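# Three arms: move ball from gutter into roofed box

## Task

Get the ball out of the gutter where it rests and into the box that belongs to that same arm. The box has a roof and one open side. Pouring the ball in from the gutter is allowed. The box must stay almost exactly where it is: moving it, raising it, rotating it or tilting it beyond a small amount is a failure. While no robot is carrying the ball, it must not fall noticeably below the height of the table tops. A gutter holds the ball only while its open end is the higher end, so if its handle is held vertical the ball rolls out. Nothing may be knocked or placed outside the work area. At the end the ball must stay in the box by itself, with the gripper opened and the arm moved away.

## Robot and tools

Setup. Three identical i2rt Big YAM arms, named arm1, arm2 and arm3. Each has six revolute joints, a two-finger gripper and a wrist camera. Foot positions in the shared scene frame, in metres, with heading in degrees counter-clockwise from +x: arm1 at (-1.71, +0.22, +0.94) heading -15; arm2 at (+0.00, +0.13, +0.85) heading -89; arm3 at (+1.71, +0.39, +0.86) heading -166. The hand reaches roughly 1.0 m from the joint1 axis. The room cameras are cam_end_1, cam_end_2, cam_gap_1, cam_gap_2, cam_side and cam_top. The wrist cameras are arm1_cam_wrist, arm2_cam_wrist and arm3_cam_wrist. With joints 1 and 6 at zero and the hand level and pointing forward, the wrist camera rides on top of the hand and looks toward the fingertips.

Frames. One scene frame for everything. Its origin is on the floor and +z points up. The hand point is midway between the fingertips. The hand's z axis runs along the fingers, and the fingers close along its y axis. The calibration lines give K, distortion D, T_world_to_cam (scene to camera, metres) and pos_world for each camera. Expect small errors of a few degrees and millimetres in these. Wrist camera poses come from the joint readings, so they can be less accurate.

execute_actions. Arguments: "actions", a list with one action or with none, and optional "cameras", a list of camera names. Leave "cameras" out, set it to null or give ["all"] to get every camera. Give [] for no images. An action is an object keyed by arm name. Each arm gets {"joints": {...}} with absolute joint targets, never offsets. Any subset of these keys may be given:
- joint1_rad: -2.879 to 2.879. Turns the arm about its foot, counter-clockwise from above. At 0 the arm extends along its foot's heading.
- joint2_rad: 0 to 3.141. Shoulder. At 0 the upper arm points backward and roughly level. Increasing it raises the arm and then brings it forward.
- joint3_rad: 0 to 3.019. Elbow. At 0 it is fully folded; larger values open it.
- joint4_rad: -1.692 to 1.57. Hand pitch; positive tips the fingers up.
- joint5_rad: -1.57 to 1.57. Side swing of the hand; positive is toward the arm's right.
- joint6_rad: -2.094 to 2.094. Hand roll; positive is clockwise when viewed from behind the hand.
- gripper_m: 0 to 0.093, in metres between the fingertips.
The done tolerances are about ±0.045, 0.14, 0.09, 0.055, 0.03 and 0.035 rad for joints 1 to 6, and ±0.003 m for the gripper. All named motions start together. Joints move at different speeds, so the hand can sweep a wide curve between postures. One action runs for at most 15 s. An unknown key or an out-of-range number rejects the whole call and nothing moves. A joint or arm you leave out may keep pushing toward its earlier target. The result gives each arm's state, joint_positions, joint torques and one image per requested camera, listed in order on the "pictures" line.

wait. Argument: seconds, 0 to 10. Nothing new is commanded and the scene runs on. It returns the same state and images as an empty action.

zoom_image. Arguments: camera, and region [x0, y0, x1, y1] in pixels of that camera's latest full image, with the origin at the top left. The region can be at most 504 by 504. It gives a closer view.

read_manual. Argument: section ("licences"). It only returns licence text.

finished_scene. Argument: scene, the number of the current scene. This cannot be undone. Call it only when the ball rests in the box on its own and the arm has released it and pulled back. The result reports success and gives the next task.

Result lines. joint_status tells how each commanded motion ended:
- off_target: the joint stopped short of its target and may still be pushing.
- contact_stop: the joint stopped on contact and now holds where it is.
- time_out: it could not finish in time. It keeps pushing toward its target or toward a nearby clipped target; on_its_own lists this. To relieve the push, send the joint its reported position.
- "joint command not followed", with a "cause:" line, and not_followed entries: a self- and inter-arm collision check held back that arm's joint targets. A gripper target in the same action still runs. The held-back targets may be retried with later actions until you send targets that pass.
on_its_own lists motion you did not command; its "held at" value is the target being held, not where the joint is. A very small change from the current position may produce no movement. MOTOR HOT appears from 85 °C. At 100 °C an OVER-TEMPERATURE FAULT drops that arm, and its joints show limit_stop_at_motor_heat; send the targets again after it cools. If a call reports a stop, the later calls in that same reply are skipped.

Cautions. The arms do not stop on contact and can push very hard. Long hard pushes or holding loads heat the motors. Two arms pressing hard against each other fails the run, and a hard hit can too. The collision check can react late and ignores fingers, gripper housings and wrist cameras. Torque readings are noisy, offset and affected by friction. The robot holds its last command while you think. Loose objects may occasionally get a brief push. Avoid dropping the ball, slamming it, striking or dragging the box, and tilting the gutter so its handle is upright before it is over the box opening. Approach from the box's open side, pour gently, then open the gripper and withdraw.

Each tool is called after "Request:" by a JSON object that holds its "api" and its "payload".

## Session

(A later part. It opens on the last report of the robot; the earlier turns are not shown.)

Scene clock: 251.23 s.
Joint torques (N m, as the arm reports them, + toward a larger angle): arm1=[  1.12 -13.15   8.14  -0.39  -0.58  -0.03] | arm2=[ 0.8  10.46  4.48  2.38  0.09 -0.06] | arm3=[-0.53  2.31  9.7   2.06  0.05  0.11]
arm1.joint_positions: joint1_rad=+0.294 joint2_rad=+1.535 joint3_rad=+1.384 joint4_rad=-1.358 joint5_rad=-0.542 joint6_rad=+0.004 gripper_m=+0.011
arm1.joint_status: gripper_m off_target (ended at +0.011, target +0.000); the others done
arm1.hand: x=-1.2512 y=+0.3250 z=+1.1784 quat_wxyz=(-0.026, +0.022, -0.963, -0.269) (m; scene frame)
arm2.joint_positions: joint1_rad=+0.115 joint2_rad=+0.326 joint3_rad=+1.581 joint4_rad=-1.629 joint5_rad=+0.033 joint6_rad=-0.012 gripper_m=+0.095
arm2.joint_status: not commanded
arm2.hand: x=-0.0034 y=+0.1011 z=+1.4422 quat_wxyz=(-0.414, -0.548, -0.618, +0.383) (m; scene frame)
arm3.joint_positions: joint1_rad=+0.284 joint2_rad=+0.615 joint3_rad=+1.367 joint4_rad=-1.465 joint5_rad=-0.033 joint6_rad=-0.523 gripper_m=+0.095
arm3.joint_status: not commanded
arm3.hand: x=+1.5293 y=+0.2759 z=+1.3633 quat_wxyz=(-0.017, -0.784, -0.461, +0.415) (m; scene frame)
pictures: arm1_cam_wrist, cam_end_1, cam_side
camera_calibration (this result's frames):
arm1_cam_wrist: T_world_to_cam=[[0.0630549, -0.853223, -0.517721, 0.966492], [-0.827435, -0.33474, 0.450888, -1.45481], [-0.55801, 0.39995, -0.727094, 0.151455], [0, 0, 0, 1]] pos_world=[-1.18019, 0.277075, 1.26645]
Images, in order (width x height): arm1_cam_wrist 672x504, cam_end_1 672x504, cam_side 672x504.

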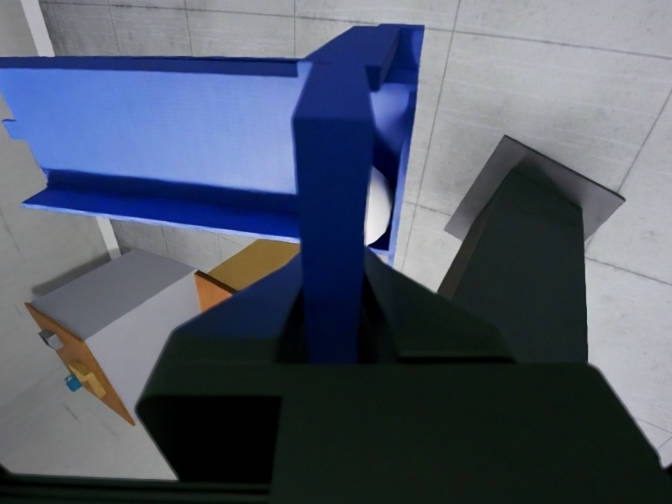

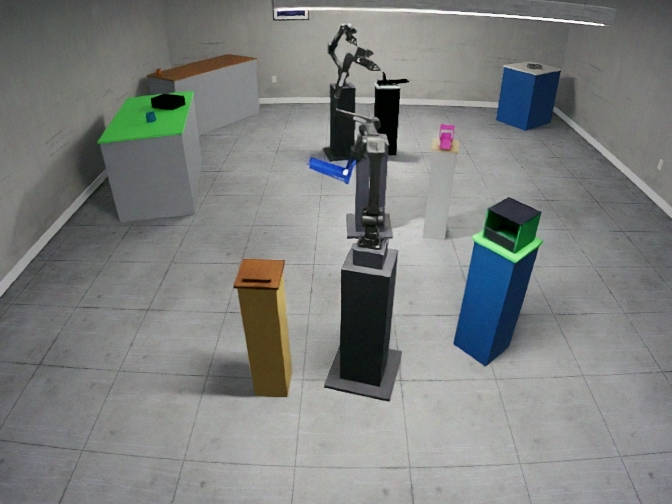

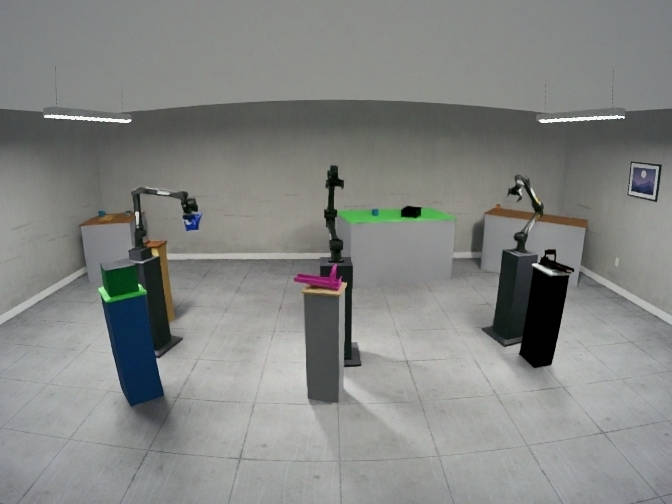

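Request:
{"api": "execute_actions", "payload": {"actions": [{"arm1": {"joints": {"joint1_rad": -1.433, "joint2_rad": 1.535, "joint3_rad": 1.384, "joint4_rad": -1.135, "joint5_rad": -0.313, "joint6_rad": 0.76, "gripper_m": 0.0}}}], "cameras": ["arm1_cam_wrist", "cam_end_1", "cam_side", "cam_top"]}}

Request:
{"api": "zoom_image", "payload": {"camera": "cam_end_1", "region": [400, 130, 560, 270]}}

Request:
{"api": "zoom_image", "payload": {"camera": "cam_top", "region": [0, 270, 160, 440]}}

Scene clock: 372.53 s.
Joint torques (N m, as the arm reports them, + toward a larger angle): arm1=[  1.17 -13.55   9.91   1.09  -0.31   0.08] | arm2=[ 0.57 10.    4.59  2.5   0.06 -0.05] | arm3=[-0.13  2.19  9.79  2.14  0.03  0.11]
arm1.joint_positions: joint1_rad=-1.441 joint2_rad=+1.537 joint3_rad=+1.380 joint4_rad=-1.145 joint5_rad=-0.306 joint6_rad=+0.753 gripper_m=+0.011
arm1.joint_status: gripper_m off_target (ended at +0.011, target +0.000); the others done
arm1.hand: x=-1.7324 y=-0.2977 z=+1.1652 quat_wxyz=(-0.187, -0.915, -0.349, -0.076) (m; scene frame)
arm2.joint_positions: joint1_rad=+0.115 joint2_rad=+0.326 joint3_rad=+1.581 joint4_rad=-1.629 joint5_rad=+0.033 joint6_rad=-0.012 gripper_m=+0.095
arm2.joint_status: not commanded
arm2.hand: x=-0.0034 y=+0.1011 z=+1.4422 quat_wxyz=(-0.414, -0.548, -0.618, +0.383) (m; scene frame)
arm3.joint_positions: joint1_rad=+0.284 joint2_rad=+0.615 joint3_rad=+1.367 joint4_rad=-1.465 joint5_rad=-0.033 joint6_rad=-0.523 gripper_m=+0.095
arm3.joint_status: not commanded
arm3.hand: x=+1.5293 y=+0.2759 z=+1.3633 quat_wxyz=(-0.017, -0.784, -0.461, +0.415) (m; scene frame)
pictures: arm1_cam_wrist, cam_end_1, cam_side, cam_top
camera_calibration (this result's frames):
arm1_cam_wrist: T_world_to_cam=[[-0.614065, 0.682098, -0.397072, -0.397868], [0.438522, 0.713156, 0.546907, 0.337771], [0.656219, 0.161711, -0.737039, 2.16666], [0, 0, 0, 1]] pos_world=[-1.81424, -0.319872, 1.2542]
Images, in order (width x height): arm1_cam_wrist 672x504, cam_end_1 672x504, cam_side 672x504, cam_top 672x504.

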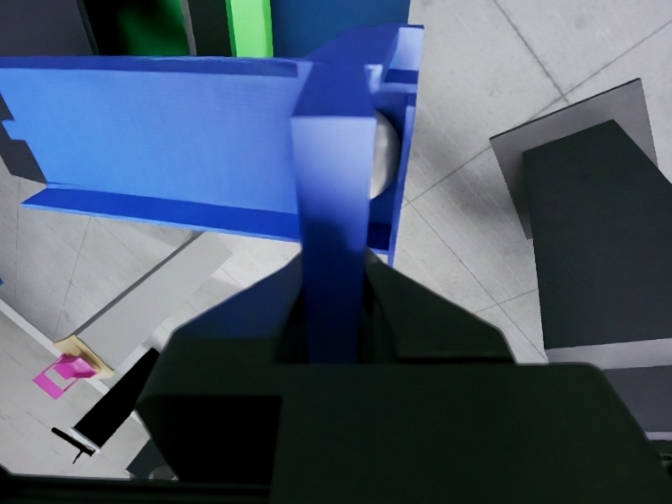

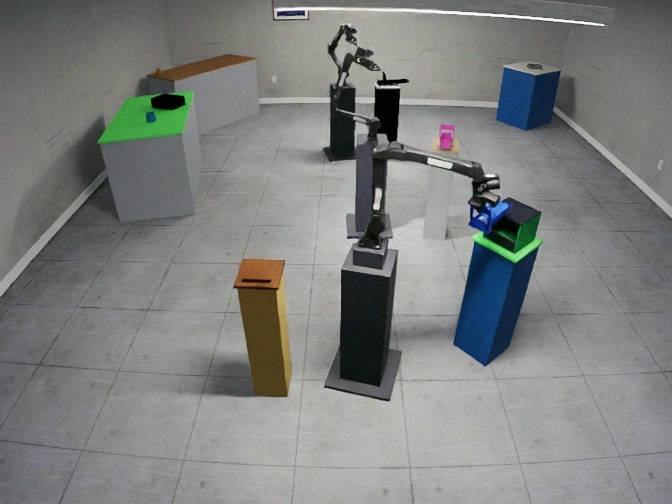

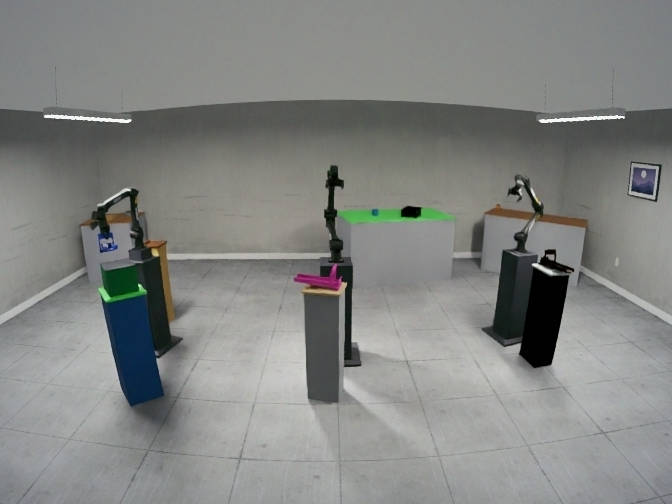

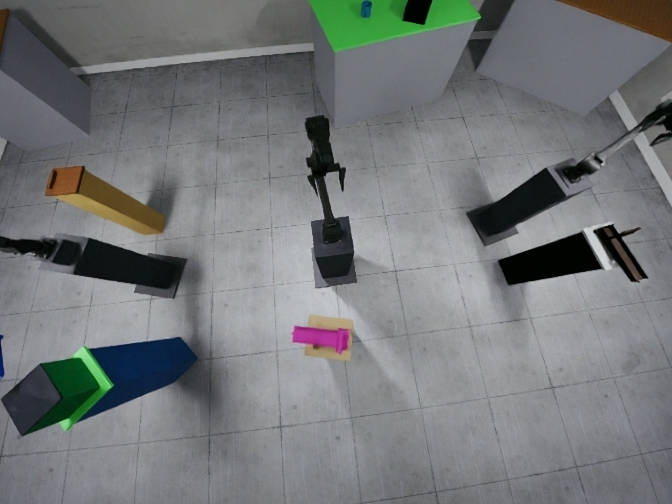

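Region (400, 130, 560, 270) of cam_end_1's 672x504 image, scaled by 3.150, with more detail than that image has; it fills the top 441 rows of this view, and the rest is white.

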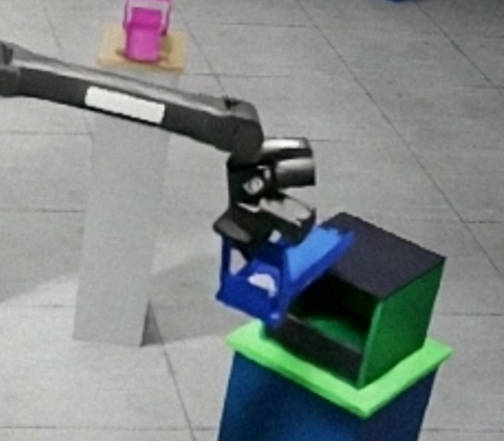

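Region (0, 270, 160, 440) of cam_top's 672x504 image, scaled by 2.965, with more detail than that image has; it fills the left 474 columns of this view, and the rest is white.

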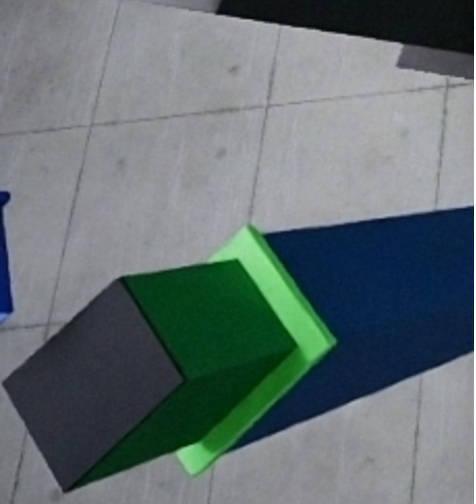

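Request:
{"api": "execute_actions", "payload": {"actions": [{"arm1": {"joints": {"joint1_rad": -1.433, "joint2_rad": 1.45, "joint3_rad": 1.146, "joint4_rad": -1.02, "joint5_rad": -0.313, "joint6_rad": 0.76, "gripper_m": 0.0}}}], "cameras": []}}

Request:
{"api": "execute_actions", "payload": {"actions": [{"arm1": {"joints": {"joint1_rad": -1.433, "joint2_rad": 1.363, "joint3_rad": 0.912, "joint4_rad": -0.928, "joint5_rad": -0.2055, "joint6_rad": 0.76, "gripper_m": 0.0}}}], "cameras": ["arm1_cam_wrist", "cam_end_1", "cam_side", "cam_top"]}}

Request:
{"api": "zoom_image", "payload": {"camera": "cam_end_1", "region": [420, 150, 560, 270]}}

Scene clock: 437.87 s.
Joint torques (N m, as the arm reports them, + toward a larger angle): arm1=[  1.25 -12.28   9.3    1.58  -0.27   0.09] | arm2=[ 0.33 10.12  4.44  2.56  0.09 -0.03] | arm3=[-0.26  2.26  9.85  2.12  0.05  0.12]
arm1.joint_positions: joint1_rad=-1.441 joint2_rad=+1.454 joint3_rad=+1.144 joint4_rad=-1.042 joint5_rad=-0.308 joint6_rad=+0.753 gripper_m=+0.011
arm1.joint_status: gripper_m off_target (ended at +0.011, target +0.000); the others done
arm1.hand: x=-1.7246 y=-0.2411 z=+1.1090 quat_wxyz=(-0.165, -0.919, -0.346, -0.088) (m; scene frame)
arm2.joint_positions: joint1_rad=+0.115 joint2_rad=+0.326 joint3_rad=+1.581 joint4_rad=-1.629 joint5_rad=+0.033 joint6_rad=-0.012 gripper_m=+0.095
arm2.joint_status: not commanded
arm2.hand: x=-0.0034 y=+0.1011 z=+1.4422 quat_wxyz=(-0.414, -0.548, -0.618, +0.383) (m; scene frame)
arm3.joint_positions: joint1_rad=+0.284 joint2_rad=+0.615 joint3_rad=+1.367 joint4_rad=-1.465 joint5_rad=-0.033 joint6_rad=-0.523 gripper_m=+0.095
arm3.joint_status: not commanded
arm3.hand: x=+1.5293 y=+0.2759 z=+1.3633 quat_wxyz=(-0.017, -0.784, -0.461, +0.415) (m; scene frame)
pictures: none
No camera images: the call's "cameras" was empty. Leave "cameras" out to get every camera's image.

Scene clock: 439.00 s.
Joint torques (N m, as the arm reports them, + toward a larger angle): arm1=[ 1.23 -9.93  8.89  1.31 -0.03  0.1 ] | arm2=[ 0.45 10.72  4.51  2.41  0.07 -0.05] | arm3=[-0.42  2.01  9.85  2.07  0.04  0.12]
arm1.joint_positions: joint1_rad=-1.441 joint2_rad=+1.365 joint3_rad=+0.909 joint4_rad=-0.949 joint5_rad=-0.205 joint6_rad=+0.753 gripper_m=+0.011
arm1.joint_status: gripper_m off_target (ended at +0.011, target +0.000); the others done
arm1.hand: x=-1.7326 y=-0.1730 z=+1.0511 quat_wxyz=(-0.120, -0.931, -0.341, -0.055) (m; scene frame)
arm2.joint_positions: joint1_rad=+0.115 joint2_rad=+0.326 joint3_rad=+1.581 joint4_rad=-1.629 joint5_rad=+0.033 joint6_rad=-0.012 gripper_m=+0.095
arm2.joint_status: not commanded
arm2.hand: x=-0.0034 y=+0.1011 z=+1.4422 quat_wxyz=(-0.414, -0.548, -0.618, +0.383) (m; scene frame)
arm3.joint_positions: joint1_rad=+0.284 joint2_rad=+0.615 joint3_rad=+1.367 joint4_rad=-1.465 joint5_rad=-0.033 joint6_rad=-0.523 gripper_m=+0.095
arm3.joint_status: not commanded
arm3.hand: x=+1.5293 y=+0.2759 z=+1.3633 quat_wxyz=(-0.017, -0.784, -0.461, +0.415) (m; scene frame)
pictures: arm1_cam_wrist, cam_end_1, cam_side, cam_top
camera_calibration (this result's frames):
arm1_cam_wrist: T_world_to_cam=[[-0.626359, 0.733833, -0.262989, -0.681666], [0.501501, 0.637617, 0.584758, 0.367563], [0.596801, 0.234379, -0.767395, 2.00404], [0, 0, 0, 1]] pos_world=[-1.80731, -0.20384, 1.14369]
Images, in order (width x height): arm1_cam_wrist 672x504, cam_end_1 672x504, cam_side 672x504, cam_top 672x504.

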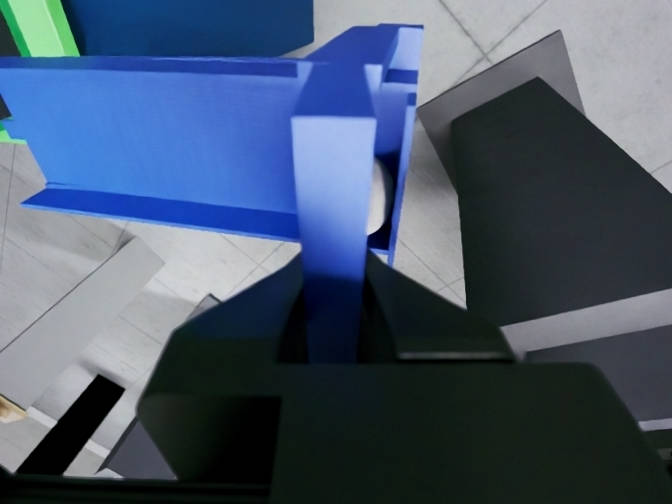

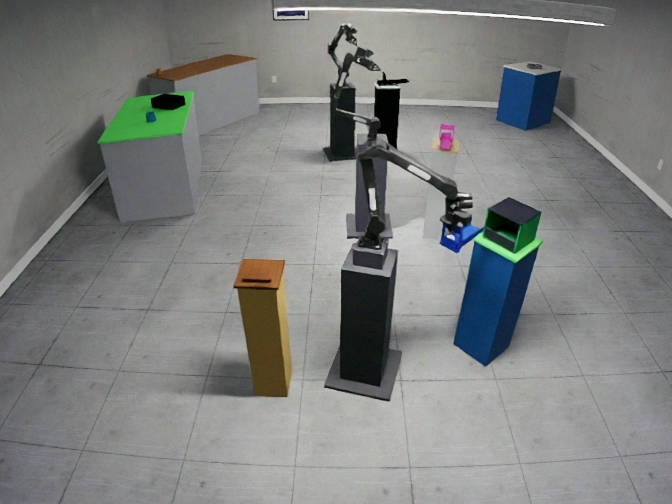

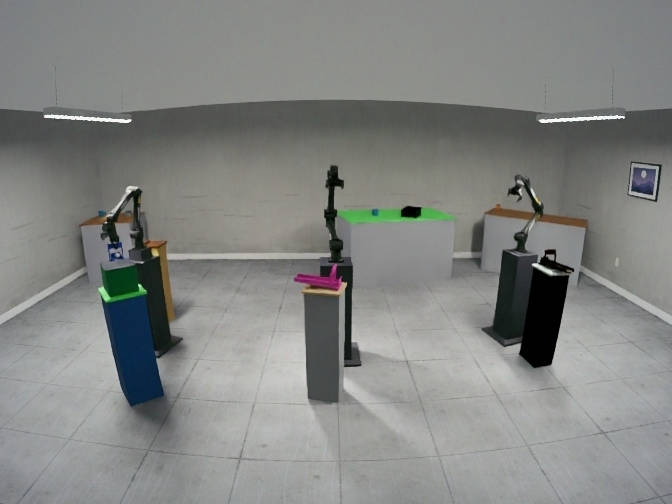

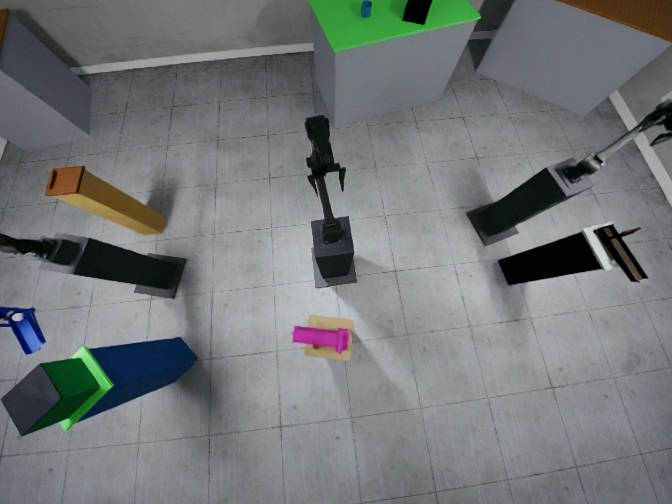

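Region (420, 150, 560, 270) of cam_end_1's 672x504 image, scaled by 3.600, with more detail than that image has; it fills the top 432 rows of this view, and the rest is white.

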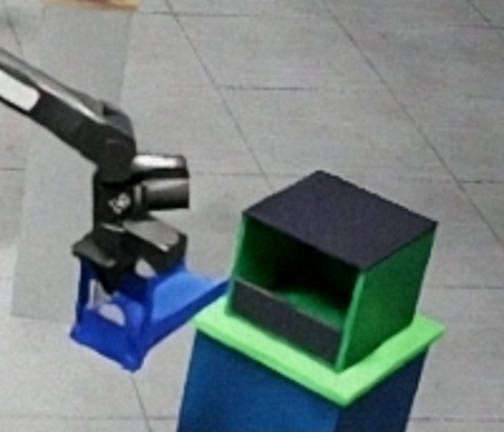

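Request:
{"api": "zoom_image", "payload": {"camera": "cam_top", "region": [0, 290, 120, 410]}}

Request:
{"api": "zoom_image", "payload": {"camera": "cam_side", "region": [80, 220, 160, 300]}}

Region (0, 290, 120, 410) of cam_top's 672x504 image, scaled by 4.200, with more detail than that image has.

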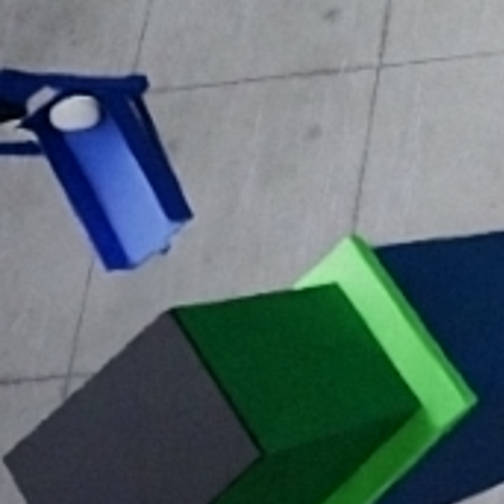

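Region (80, 220, 160, 300) of cam_side's 672x504 image, scaled by 6.300, with more detail than that image has.

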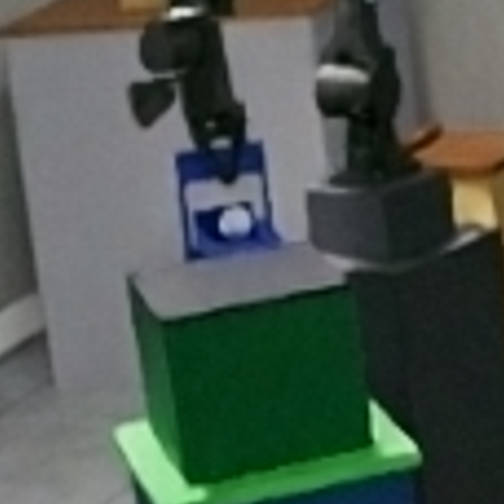

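Request:
{"api": "execute_actions", "payload": {"actions": [{"arm1": {"joints": {"joint1_rad": -1.39, "joint2_rad": 1.57, "joint3_rad": 1.188, "joint4_rad": -0.974, "joint5_rad": -0.19, "joint6_rad": 0.8, "gripper_m": 0.0}}}], "cameras": ["arm1_cam_wrist", "cam_end_1", "cam_top"]}}

Request:
{"api": "zoom_image", "payload": {"camera": "cam_end_1", "region": [440, 170, 560, 270]}}

Request:
{"api": "zoom_image", "payload": {"camera": "cam_top", "region": [0, 290, 120, 410]}}

Scene clock: 540.50 s.
Joint torques (N m, as the arm reports them, + toward a larger angle): arm1=[  0.88 -13.37  12.76   0.1   -0.04   0.11] | arm2=[ 0.71 10.43  4.47  2.48  0.05 -0.04] | arm3=[-0.39  2.32  9.78  2.05  0.03  0.13]
arm1.joint_positions: joint1_rad=-1.393 joint2_rad=+1.581 joint3_rad=+1.137 joint4_rad=-0.966 joint5_rad=-0.189 joint6_rad=+0.791 gripper_m=+0.011
arm1.joint_status: gripper_m off_target (ended at +0.011, target +0.000); the others done
arm1.hand: x=-1.7237 y=-0.2560 z=+1.0478 quat_wxyz=(-0.112, -0.930, -0.345, -0.054) (m; scene frame)
arm2.joint_positions: joint1_rad=+0.115 joint2_rad=+0.326 joint3_rad=+1.581 joint4_rad=-1.629 joint5_rad=+0.033 joint6_rad=-0.012 gripper_m=+0.095
arm2.joint_status: not commanded
arm2.hand: x=-0.0034 y=+0.1011 z=+1.4422 quat_wxyz=(-0.414, -0.548, -0.618, +0.383) (m; scene frame)
arm3.joint_positions: joint1_rad=+0.284 joint2_rad=+0.615 joint3_rad=+1.367 joint4_rad=-1.465 joint5_rad=-0.033 joint6_rad=-0.523 gripper_m=+0.095
arm3.joint_status: not commanded
arm3.hand: x=+1.5293 y=+0.2759 z=+1.3633 quat_wxyz=(-0.017, -0.784, -0.461, +0.415) (m; scene frame)
pictures: arm1_cam_wrist, cam_end_1, cam_top
camera_calibration (this result's frames):
arm1_cam_wrist: T_world_to_cam=[[-0.634547, 0.732293, -0.247179, -0.647077], [0.501422, 0.633427, 0.589361, 0.411959], [0.588155, 0.250036, -0.769126, 2.00648], [0, 0, 0, 1]] pos_world=[-1.79729, -0.288788, 1.1405]
Images, in order (width x height): arm1_cam_wrist 672x504, cam_end_1 672x504, cam_top 672x504.

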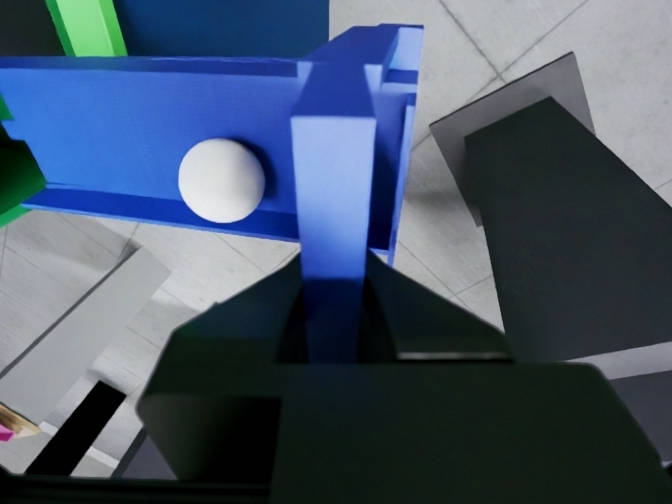

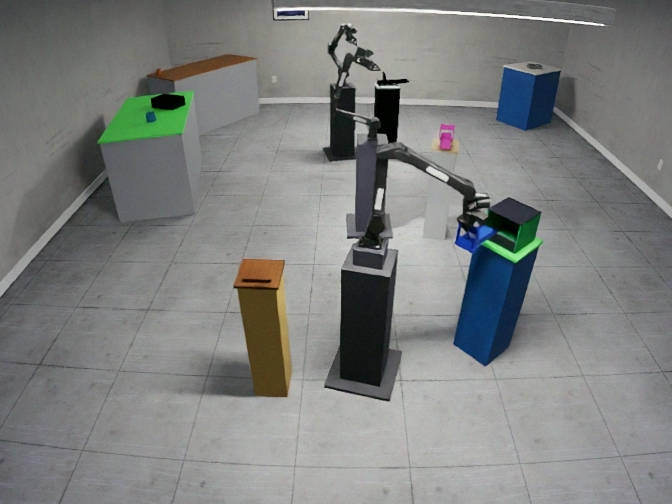

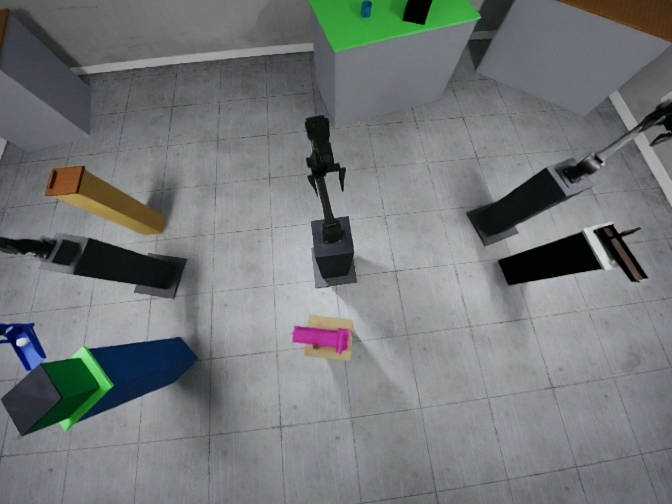

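Region (440, 170, 560, 270) of cam_end_1's 672x504 image, scaled by 4.200, with more detail than that image has.

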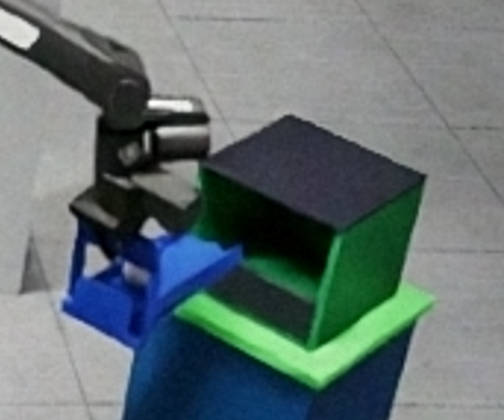

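Region (0, 290, 120, 410) of cam_top's 672x504 image, scaled by 4.200, with more detail than that image has.

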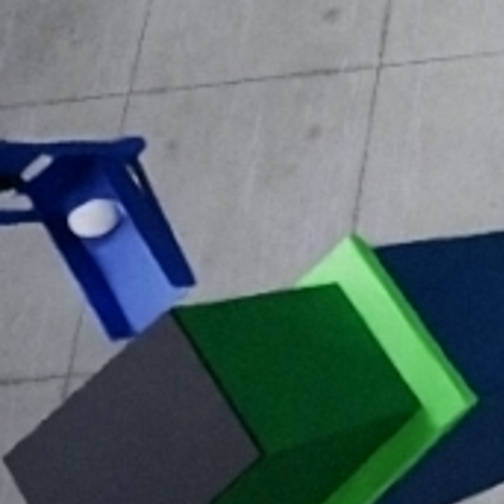

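Request:
{"api": "execute_actions", "payload": {"actions": [{"arm1": {"joints": {"joint3_rad": 1.23, "joint4_rad": -0.93, "joint5_rad": -0.24, "gripper_m": 0.0}}}], "cameras": ["arm1_cam_wrist", "cam_end_1", "cam_top"]}}

Request:
{"api": "zoom_image", "payload": {"camera": "cam_end_1", "region": [440, 170, 560, 270]}}

Request:
{"api": "zoom_image", "payload": {"camera": "cam_top", "region": [0, 290, 120, 410]}}

Scene clock: 553.07 s.
Joint torques (N m, as the arm reports them, + toward a larger angle): arm1=[  0.92 -14.3   13.64   1.45  -0.25   0.1 ] | arm2=[ 0.65 10.28  4.55  2.5   0.1  -0.02] | arm3=[-0.52  2.16  9.84  2.01  0.03  0.1 ]
arm1.joint_positions: joint1_rad=-1.393 joint2_rad=+1.581 joint3_rad=+1.169 joint4_rad=-0.950 joint5_rad=-0.234 joint6_rad=+0.792 gripper_m=+0.011
arm1.joint_status: gripper_m off_target (ended at +0.011, target +0.000); the others done
arm1.hand: x=-1.7176 y=-0.2733 z=+1.0629 quat_wxyz=(-0.143, -0.925, -0.347, -0.063) (m; scene frame)
arm2.joint_positions: joint1_rad=+0.115 joint2_rad=+0.326 joint3_rad=+1.581 joint4_rad=-1.629 joint5_rad=+0.033 joint6_rad=-0.012 gripper_m=+0.095
arm2.joint_status: not commanded
arm2.hand: x=-0.0034 y=+0.1011 z=+1.4422 quat_wxyz=(-0.414, -0.548, -0.618, +0.383) (m; scene frame)
arm3.joint_positions: joint1_rad=+0.284 joint2_rad=+0.615 joint3_rad=+1.367 joint4_rad=-1.465 joint5_rad=-0.033 joint6_rad=-0.523 gripper_m=+0.095
arm3.joint_status: not commanded
arm3.hand: x=+1.5293 y=+0.2759 z=+1.3633 quat_wxyz=(-0.017, -0.784, -0.461, +0.415) (m; scene frame)
pictures: arm1_cam_wrist, cam_end_1, cam_top
camera_calibration (this result's frames):
arm1_cam_wrist: T_world_to_cam=[[-0.62866, 0.712866, -0.31082, -0.554346], [0.473314, 0.667855, 0.574407, 0.387939], [0.617058, 0.213991, -0.757263, 2.04608], [0, 0, 0, 1]] pos_world=[-1.79466, -0.301756, 1.15429]
Images, in order (width x height): arm1_cam_wrist 672x504, cam_end_1 672x504, cam_top 672x504.

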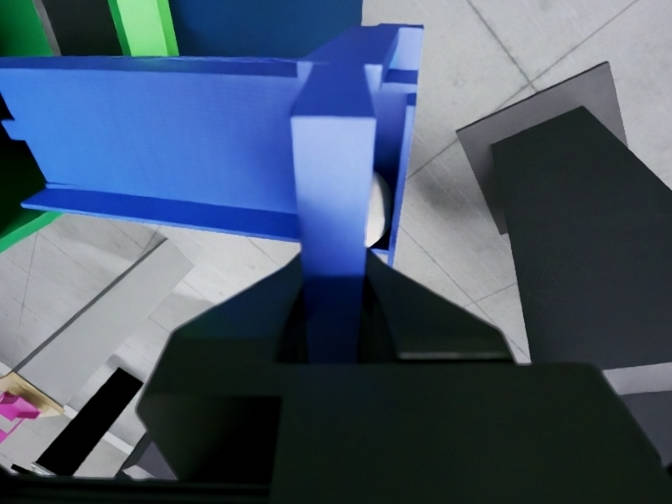

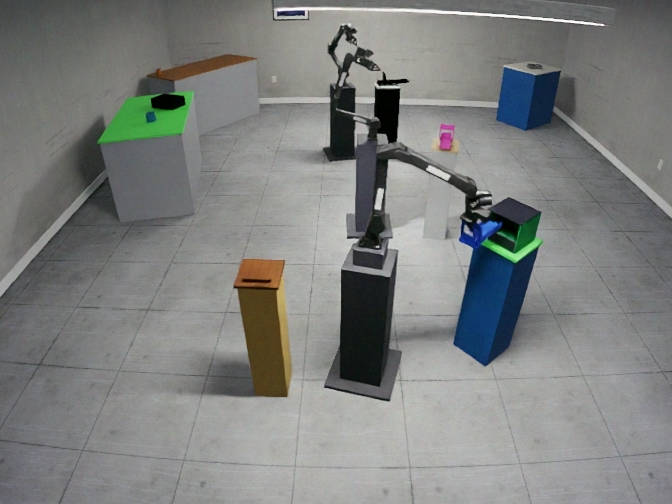

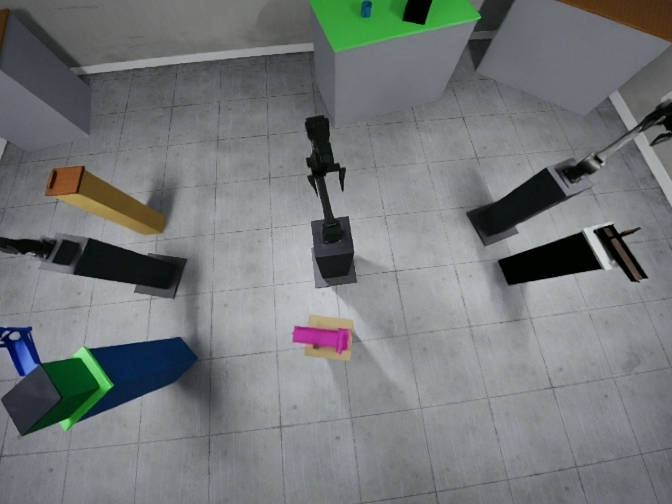

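Region (440, 170, 560, 270) of cam_end_1's 672x504 image, scaled by 4.200, with more detail than that image has.

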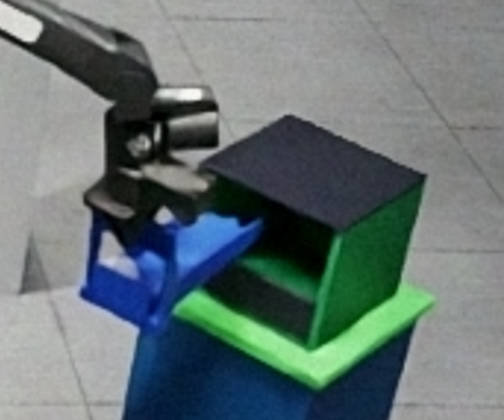

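Region (0, 290, 120, 410) of cam_top's 672x504 image, scaled by 4.200, with more detail than that image has.

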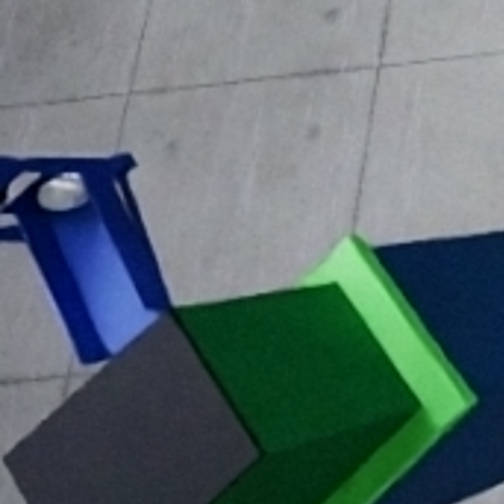

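Request:
{"api": "execute_actions", "payload": {"actions": [{"arm1": {"joints": {"joint1_rad": -1.3635, "joint2_rad": 1.663, "joint3_rad": 1.39, "joint4_rad": -1.0865, "joint5_rad": -0.1755, "joint6_rad": 0.813, "gripper_m": 0.0}}}], "cameras": []}}

Request:
{"api": "execute_actions", "payload": {"actions": [{"arm1": {"joints": {"joint1_rad": -1.334, "joint2_rad": 1.7455, "joint3_rad": 1.557, "joint4_rad": -1.223, "joint5_rad": -0.117, "joint6_rad": 0.8345, "gripper_m": 0.0}}}], "cameras": ["arm1_cam_wrist", "cam_end_1"]}}

Request:
{"api": "zoom_image", "payload": {"camera": "cam_end_1", "region": [440, 170, 560, 270]}}

Scene clock: 626.53 s.
Joint torques (N m, as the arm reports them, + toward a larger angle): arm1=[  1.2  -14.47  13.98  -0.14   0.05   0.12] | arm2=[ 0.97 10.32  4.46  2.44  0.07 -0.05] | arm3=[-0.24  2.26  9.76  2.05  0.02  0.13]
arm1.joint_positions: joint1_rad=-1.371 joint2_rad=+1.661 joint3_rad=+1.328 joint4_rad=-1.072 joint5_rad=-0.176 joint6_rad=+0.804 gripper_m=+0.011
arm1.joint_status: gripper_m off_target (ended at +0.011, target +0.000); the others done
arm1.hand: x=-1.7182 y=-0.3032 z=+1.0796 quat_wxyz=(-0.110, -0.929, -0.349, -0.049) (m; scene frame)
arm2.joint_positions: joint1_rad=+0.115 joint2_rad=+0.326 joint3_rad=+1.581 joint4_rad=-1.629 joint5_rad=+0.033 joint6_rad=-0.012 gripper_m=+0.095
arm2.joint_status: not commanded
arm2.hand: x=-0.0034 y=+0.1011 z=+1.4422 quat_wxyz=(-0.414, -0.548, -0.618, +0.383) (m; scene frame)
arm3.joint_positions: joint1_rad=+0.284 joint2_rad=+0.615 joint3_rad=+1.367 joint4_rad=-1.465 joint5_rad=-0.033 joint6_rad=-0.523 gripper_m=+0.095
arm3.joint_status: not commanded
arm3.hand: x=+1.5293 y=+0.2759 z=+1.3633 quat_wxyz=(-0.017, -0.784, -0.461, +0.415) (m; scene frame)
pictures: none
No camera images: the call's "cameras" was empty. Leave "cameras" out to get every camera's image.

Scene clock: 627.57 s.
Joint torques (N m, as the arm reports them, + toward a larger angle): arm1=[  1.01 -16.33  14.16  -0.29   0.07   0.12] | arm2=[ 0.83 10.36  4.46  2.48  0.09 -0.07] | arm3=[-0.74  2.06  9.7   2.01  0.03  0.13]
arm1.joint_positions: joint1_rad=-1.339 joint2_rad=+1.747 joint3_rad=+1.494 joint4_rad=-1.209 joint5_rad=-0.117 joint6_rad=+0.826 gripper_m=+0.011
arm1.joint_status: gripper_m off_target (ended at +0.011, target +0.000); the others done
arm1.hand: x=-1.7123 y=-0.3299 z=+1.0957 quat_wxyz=(-0.072, -0.933, -0.352, -0.035) (m; scene frame)
arm2.joint_positions: joint1_rad=+0.115 joint2_rad=+0.326 joint3_rad=+1.581 joint4_rad=-1.629 joint5_rad=+0.033 joint6_rad=-0.012 gripper_m=+0.095
arm2.joint_status: not commanded
arm2.hand: x=-0.0034 y=+0.1011 z=+1.4422 quat_wxyz=(-0.414, -0.548, -0.618, +0.383) (m; scene frame)
arm3.joint_positions: joint1_rad=+0.284 joint2_rad=+0.615 joint3_rad=+1.367 joint4_rad=-1.465 joint5_rad=-0.033 joint6_rad=-0.523 gripper_m=+0.095
arm3.joint_status: not commanded
arm3.hand: x=+1.5293 y=+0.2759 z=+1.3633 quat_wxyz=(-0.017, -0.784, -0.461, +0.415) (m; scene frame)
pictures: arm1_cam_wrist, cam_end_1
camera_calibration (this result's frames):
arm1_cam_wrist: T_world_to_cam=[[-0.655644, 0.737364, -0.162557, -0.70107], [0.531674, 0.603707, 0.594021, 0.461635], [0.536147, 0.303039, -0.787854, 2.00409], [0, 0, 0, 1]] pos_world=[-1.77958, -0.369064, 1.19074]
Images, in order (width x height): arm1_cam_wrist 672x504, cam_end_1 672x504.

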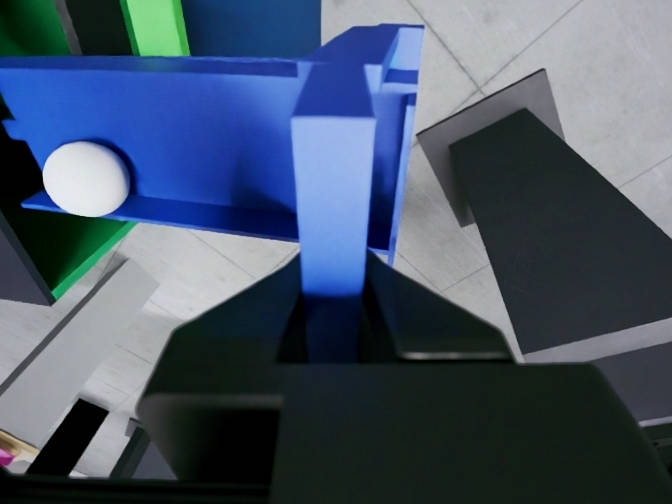

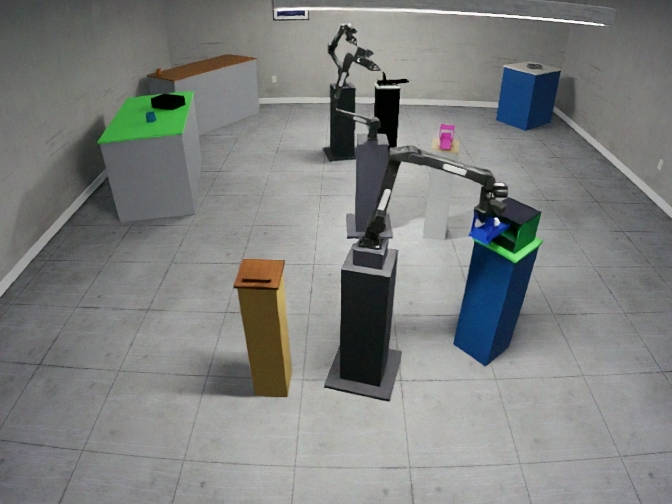

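Region (440, 170, 560, 270) of cam_end_1's 672x504 image, scaled by 4.200, with more detail than that image has.

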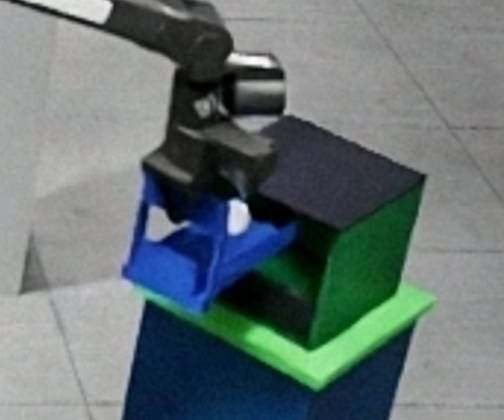

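Request:
{"api": "execute_actions", "payload": {"actions": []}}

Scene clock: 645.33 s.
Joint torques (N m, as the arm reports them, + toward a larger angle): arm1=[  1.11 -16.09  14.13  -0.27   0.01   0.13] | arm2=[ 0.38 10.24  4.48  2.29  0.08 -0.04] | arm3=[-0.34  2.23  9.84  2.03  0.01  0.11]
arm1.joint_positions: joint1_rad=-1.339 joint2_rad=+1.747 joint3_rad=+1.494 joint4_rad=-1.210 joint5_rad=-0.116 joint6_rad=+0.826 gripper_m=+0.011
arm1.joint_status: gripper_m off_target (ended at +0.011, target +0.000); the others done
arm1.hand: x=-1.7125 y=-0.3296 z=+1.0957 quat_wxyz=(-0.072, -0.933, -0.352, -0.035) (m; scene frame)
arm2.joint_positions: joint1_rad=+0.115 joint2_rad=+0.326 joint3_rad=+1.581 joint4_rad=-1.629 joint5_rad=+0.033 joint6_rad=-0.012 gripper_m=+0.095
arm2.joint_status: not commanded
arm2.hand: x=-0.0034 y=+0.1011 z=+1.4422 quat_wxyz=(-0.414, -0.548, -0.618, +0.383) (m; scene frame)
arm3.joint_positions: joint1_rad=+0.284 joint2_rad=+0.615 joint3_rad=+1.367 joint4_rad=-1.465 joint5_rad=-0.033 joint6_rad=-0.523 gripper_m=+0.095
arm3.joint_status: not commanded
arm3.hand: x=+1.5293 y=+0.2759 z=+1.3633 quat_wxyz=(-0.017, -0.784, -0.461, +0.415) (m; scene frame)
pictures: arm1_cam_wrist, arm2_cam_wrist, arm3_cam_wrist, cam_end_1, cam_end_2, cam_gap_1, cam_gap_2, cam_side, cam_top
camera_calibration (this result's frames):
arm1_cam_wrist: T_world_to_cam=[[-0.655481, 0.737915, -0.160703, -0.703026], [0.532853, 0.602688, 0.593999, 0.463342], [0.535174, 0.303724, -0.788251, 2.00308], [0, 0, 0, 1]] pos_world=[-1.77971, -0.368862, 1.19073]
Images, in order (width x height): arm1_cam_wrist 672x504, arm2_cam_wrist 672x504, arm3_cam_wrist 672x504, cam_end_1 672x504, cam_end_2 672x504, cam_gap_1 672x504, cam_gap_2 672x504, cam_side 672x504, cam_top 672x504.

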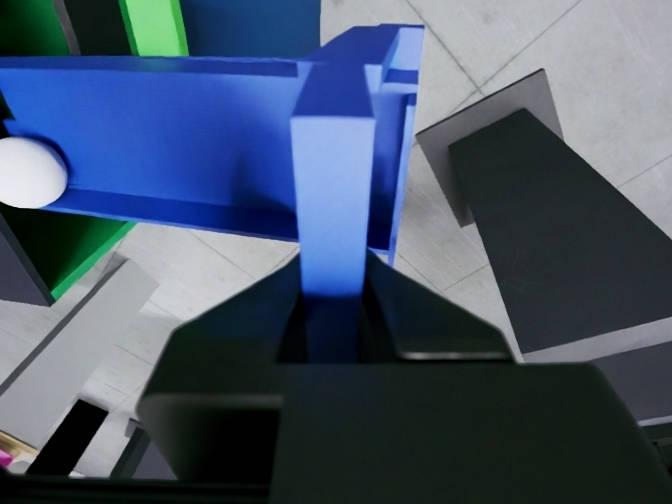

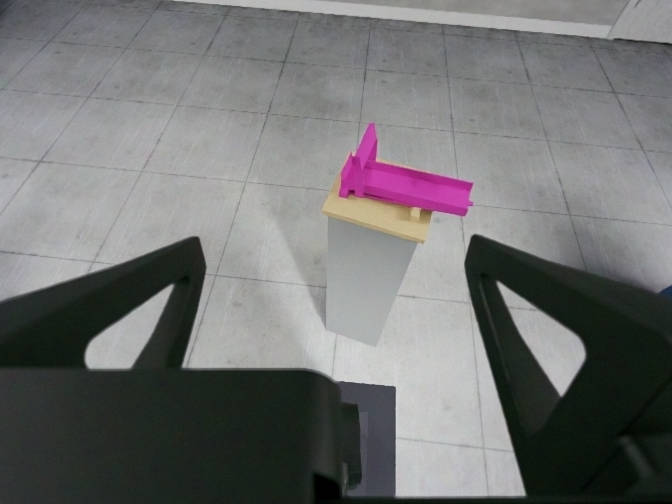

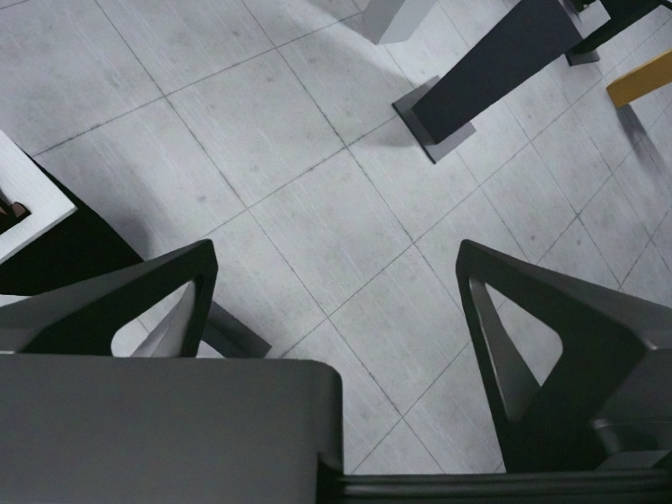

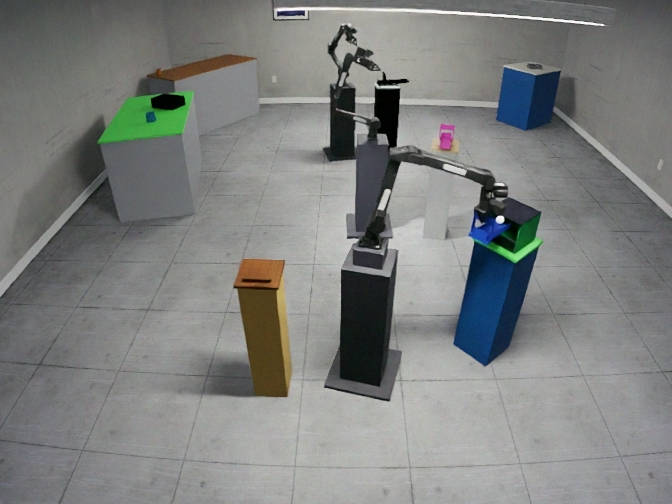

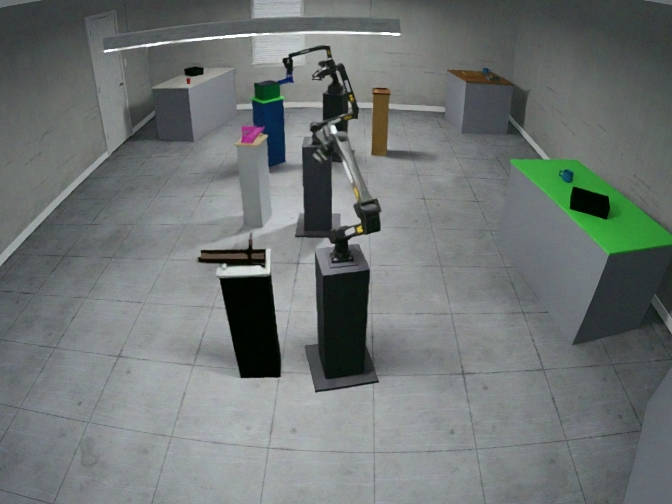

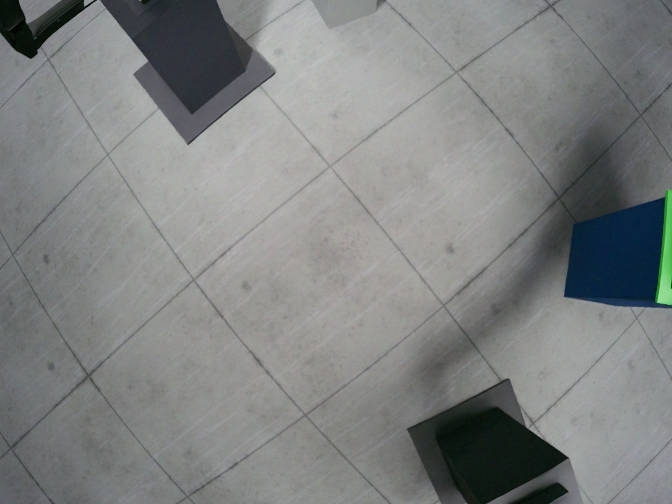

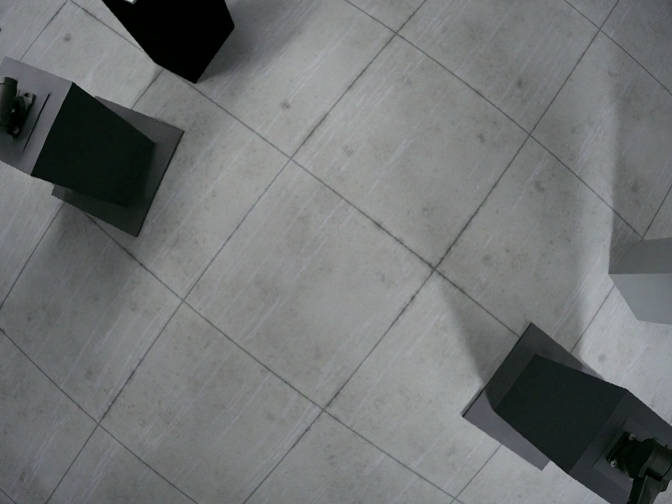

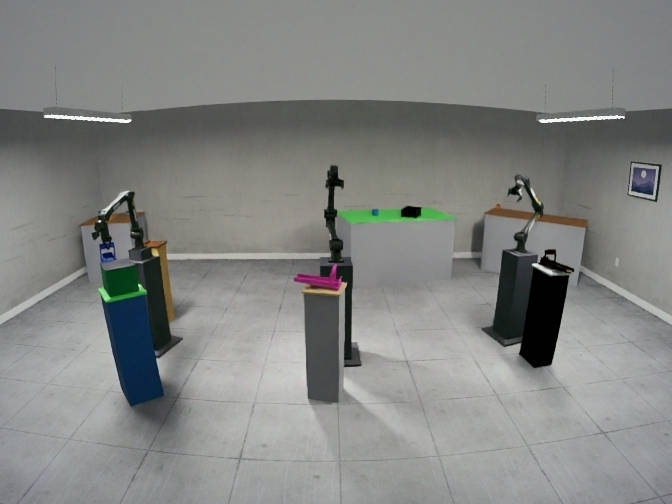

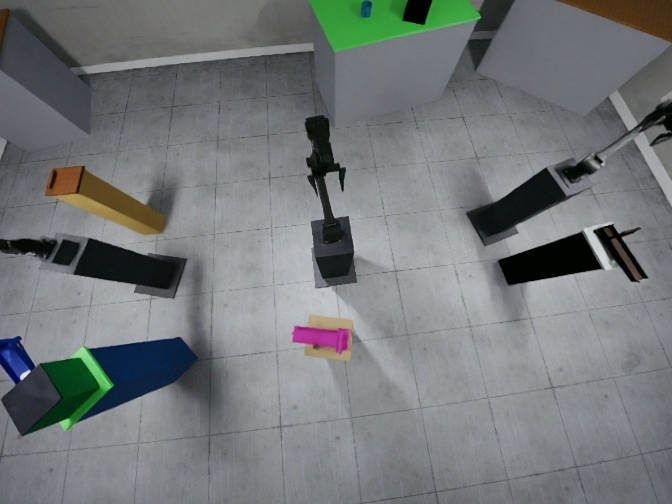

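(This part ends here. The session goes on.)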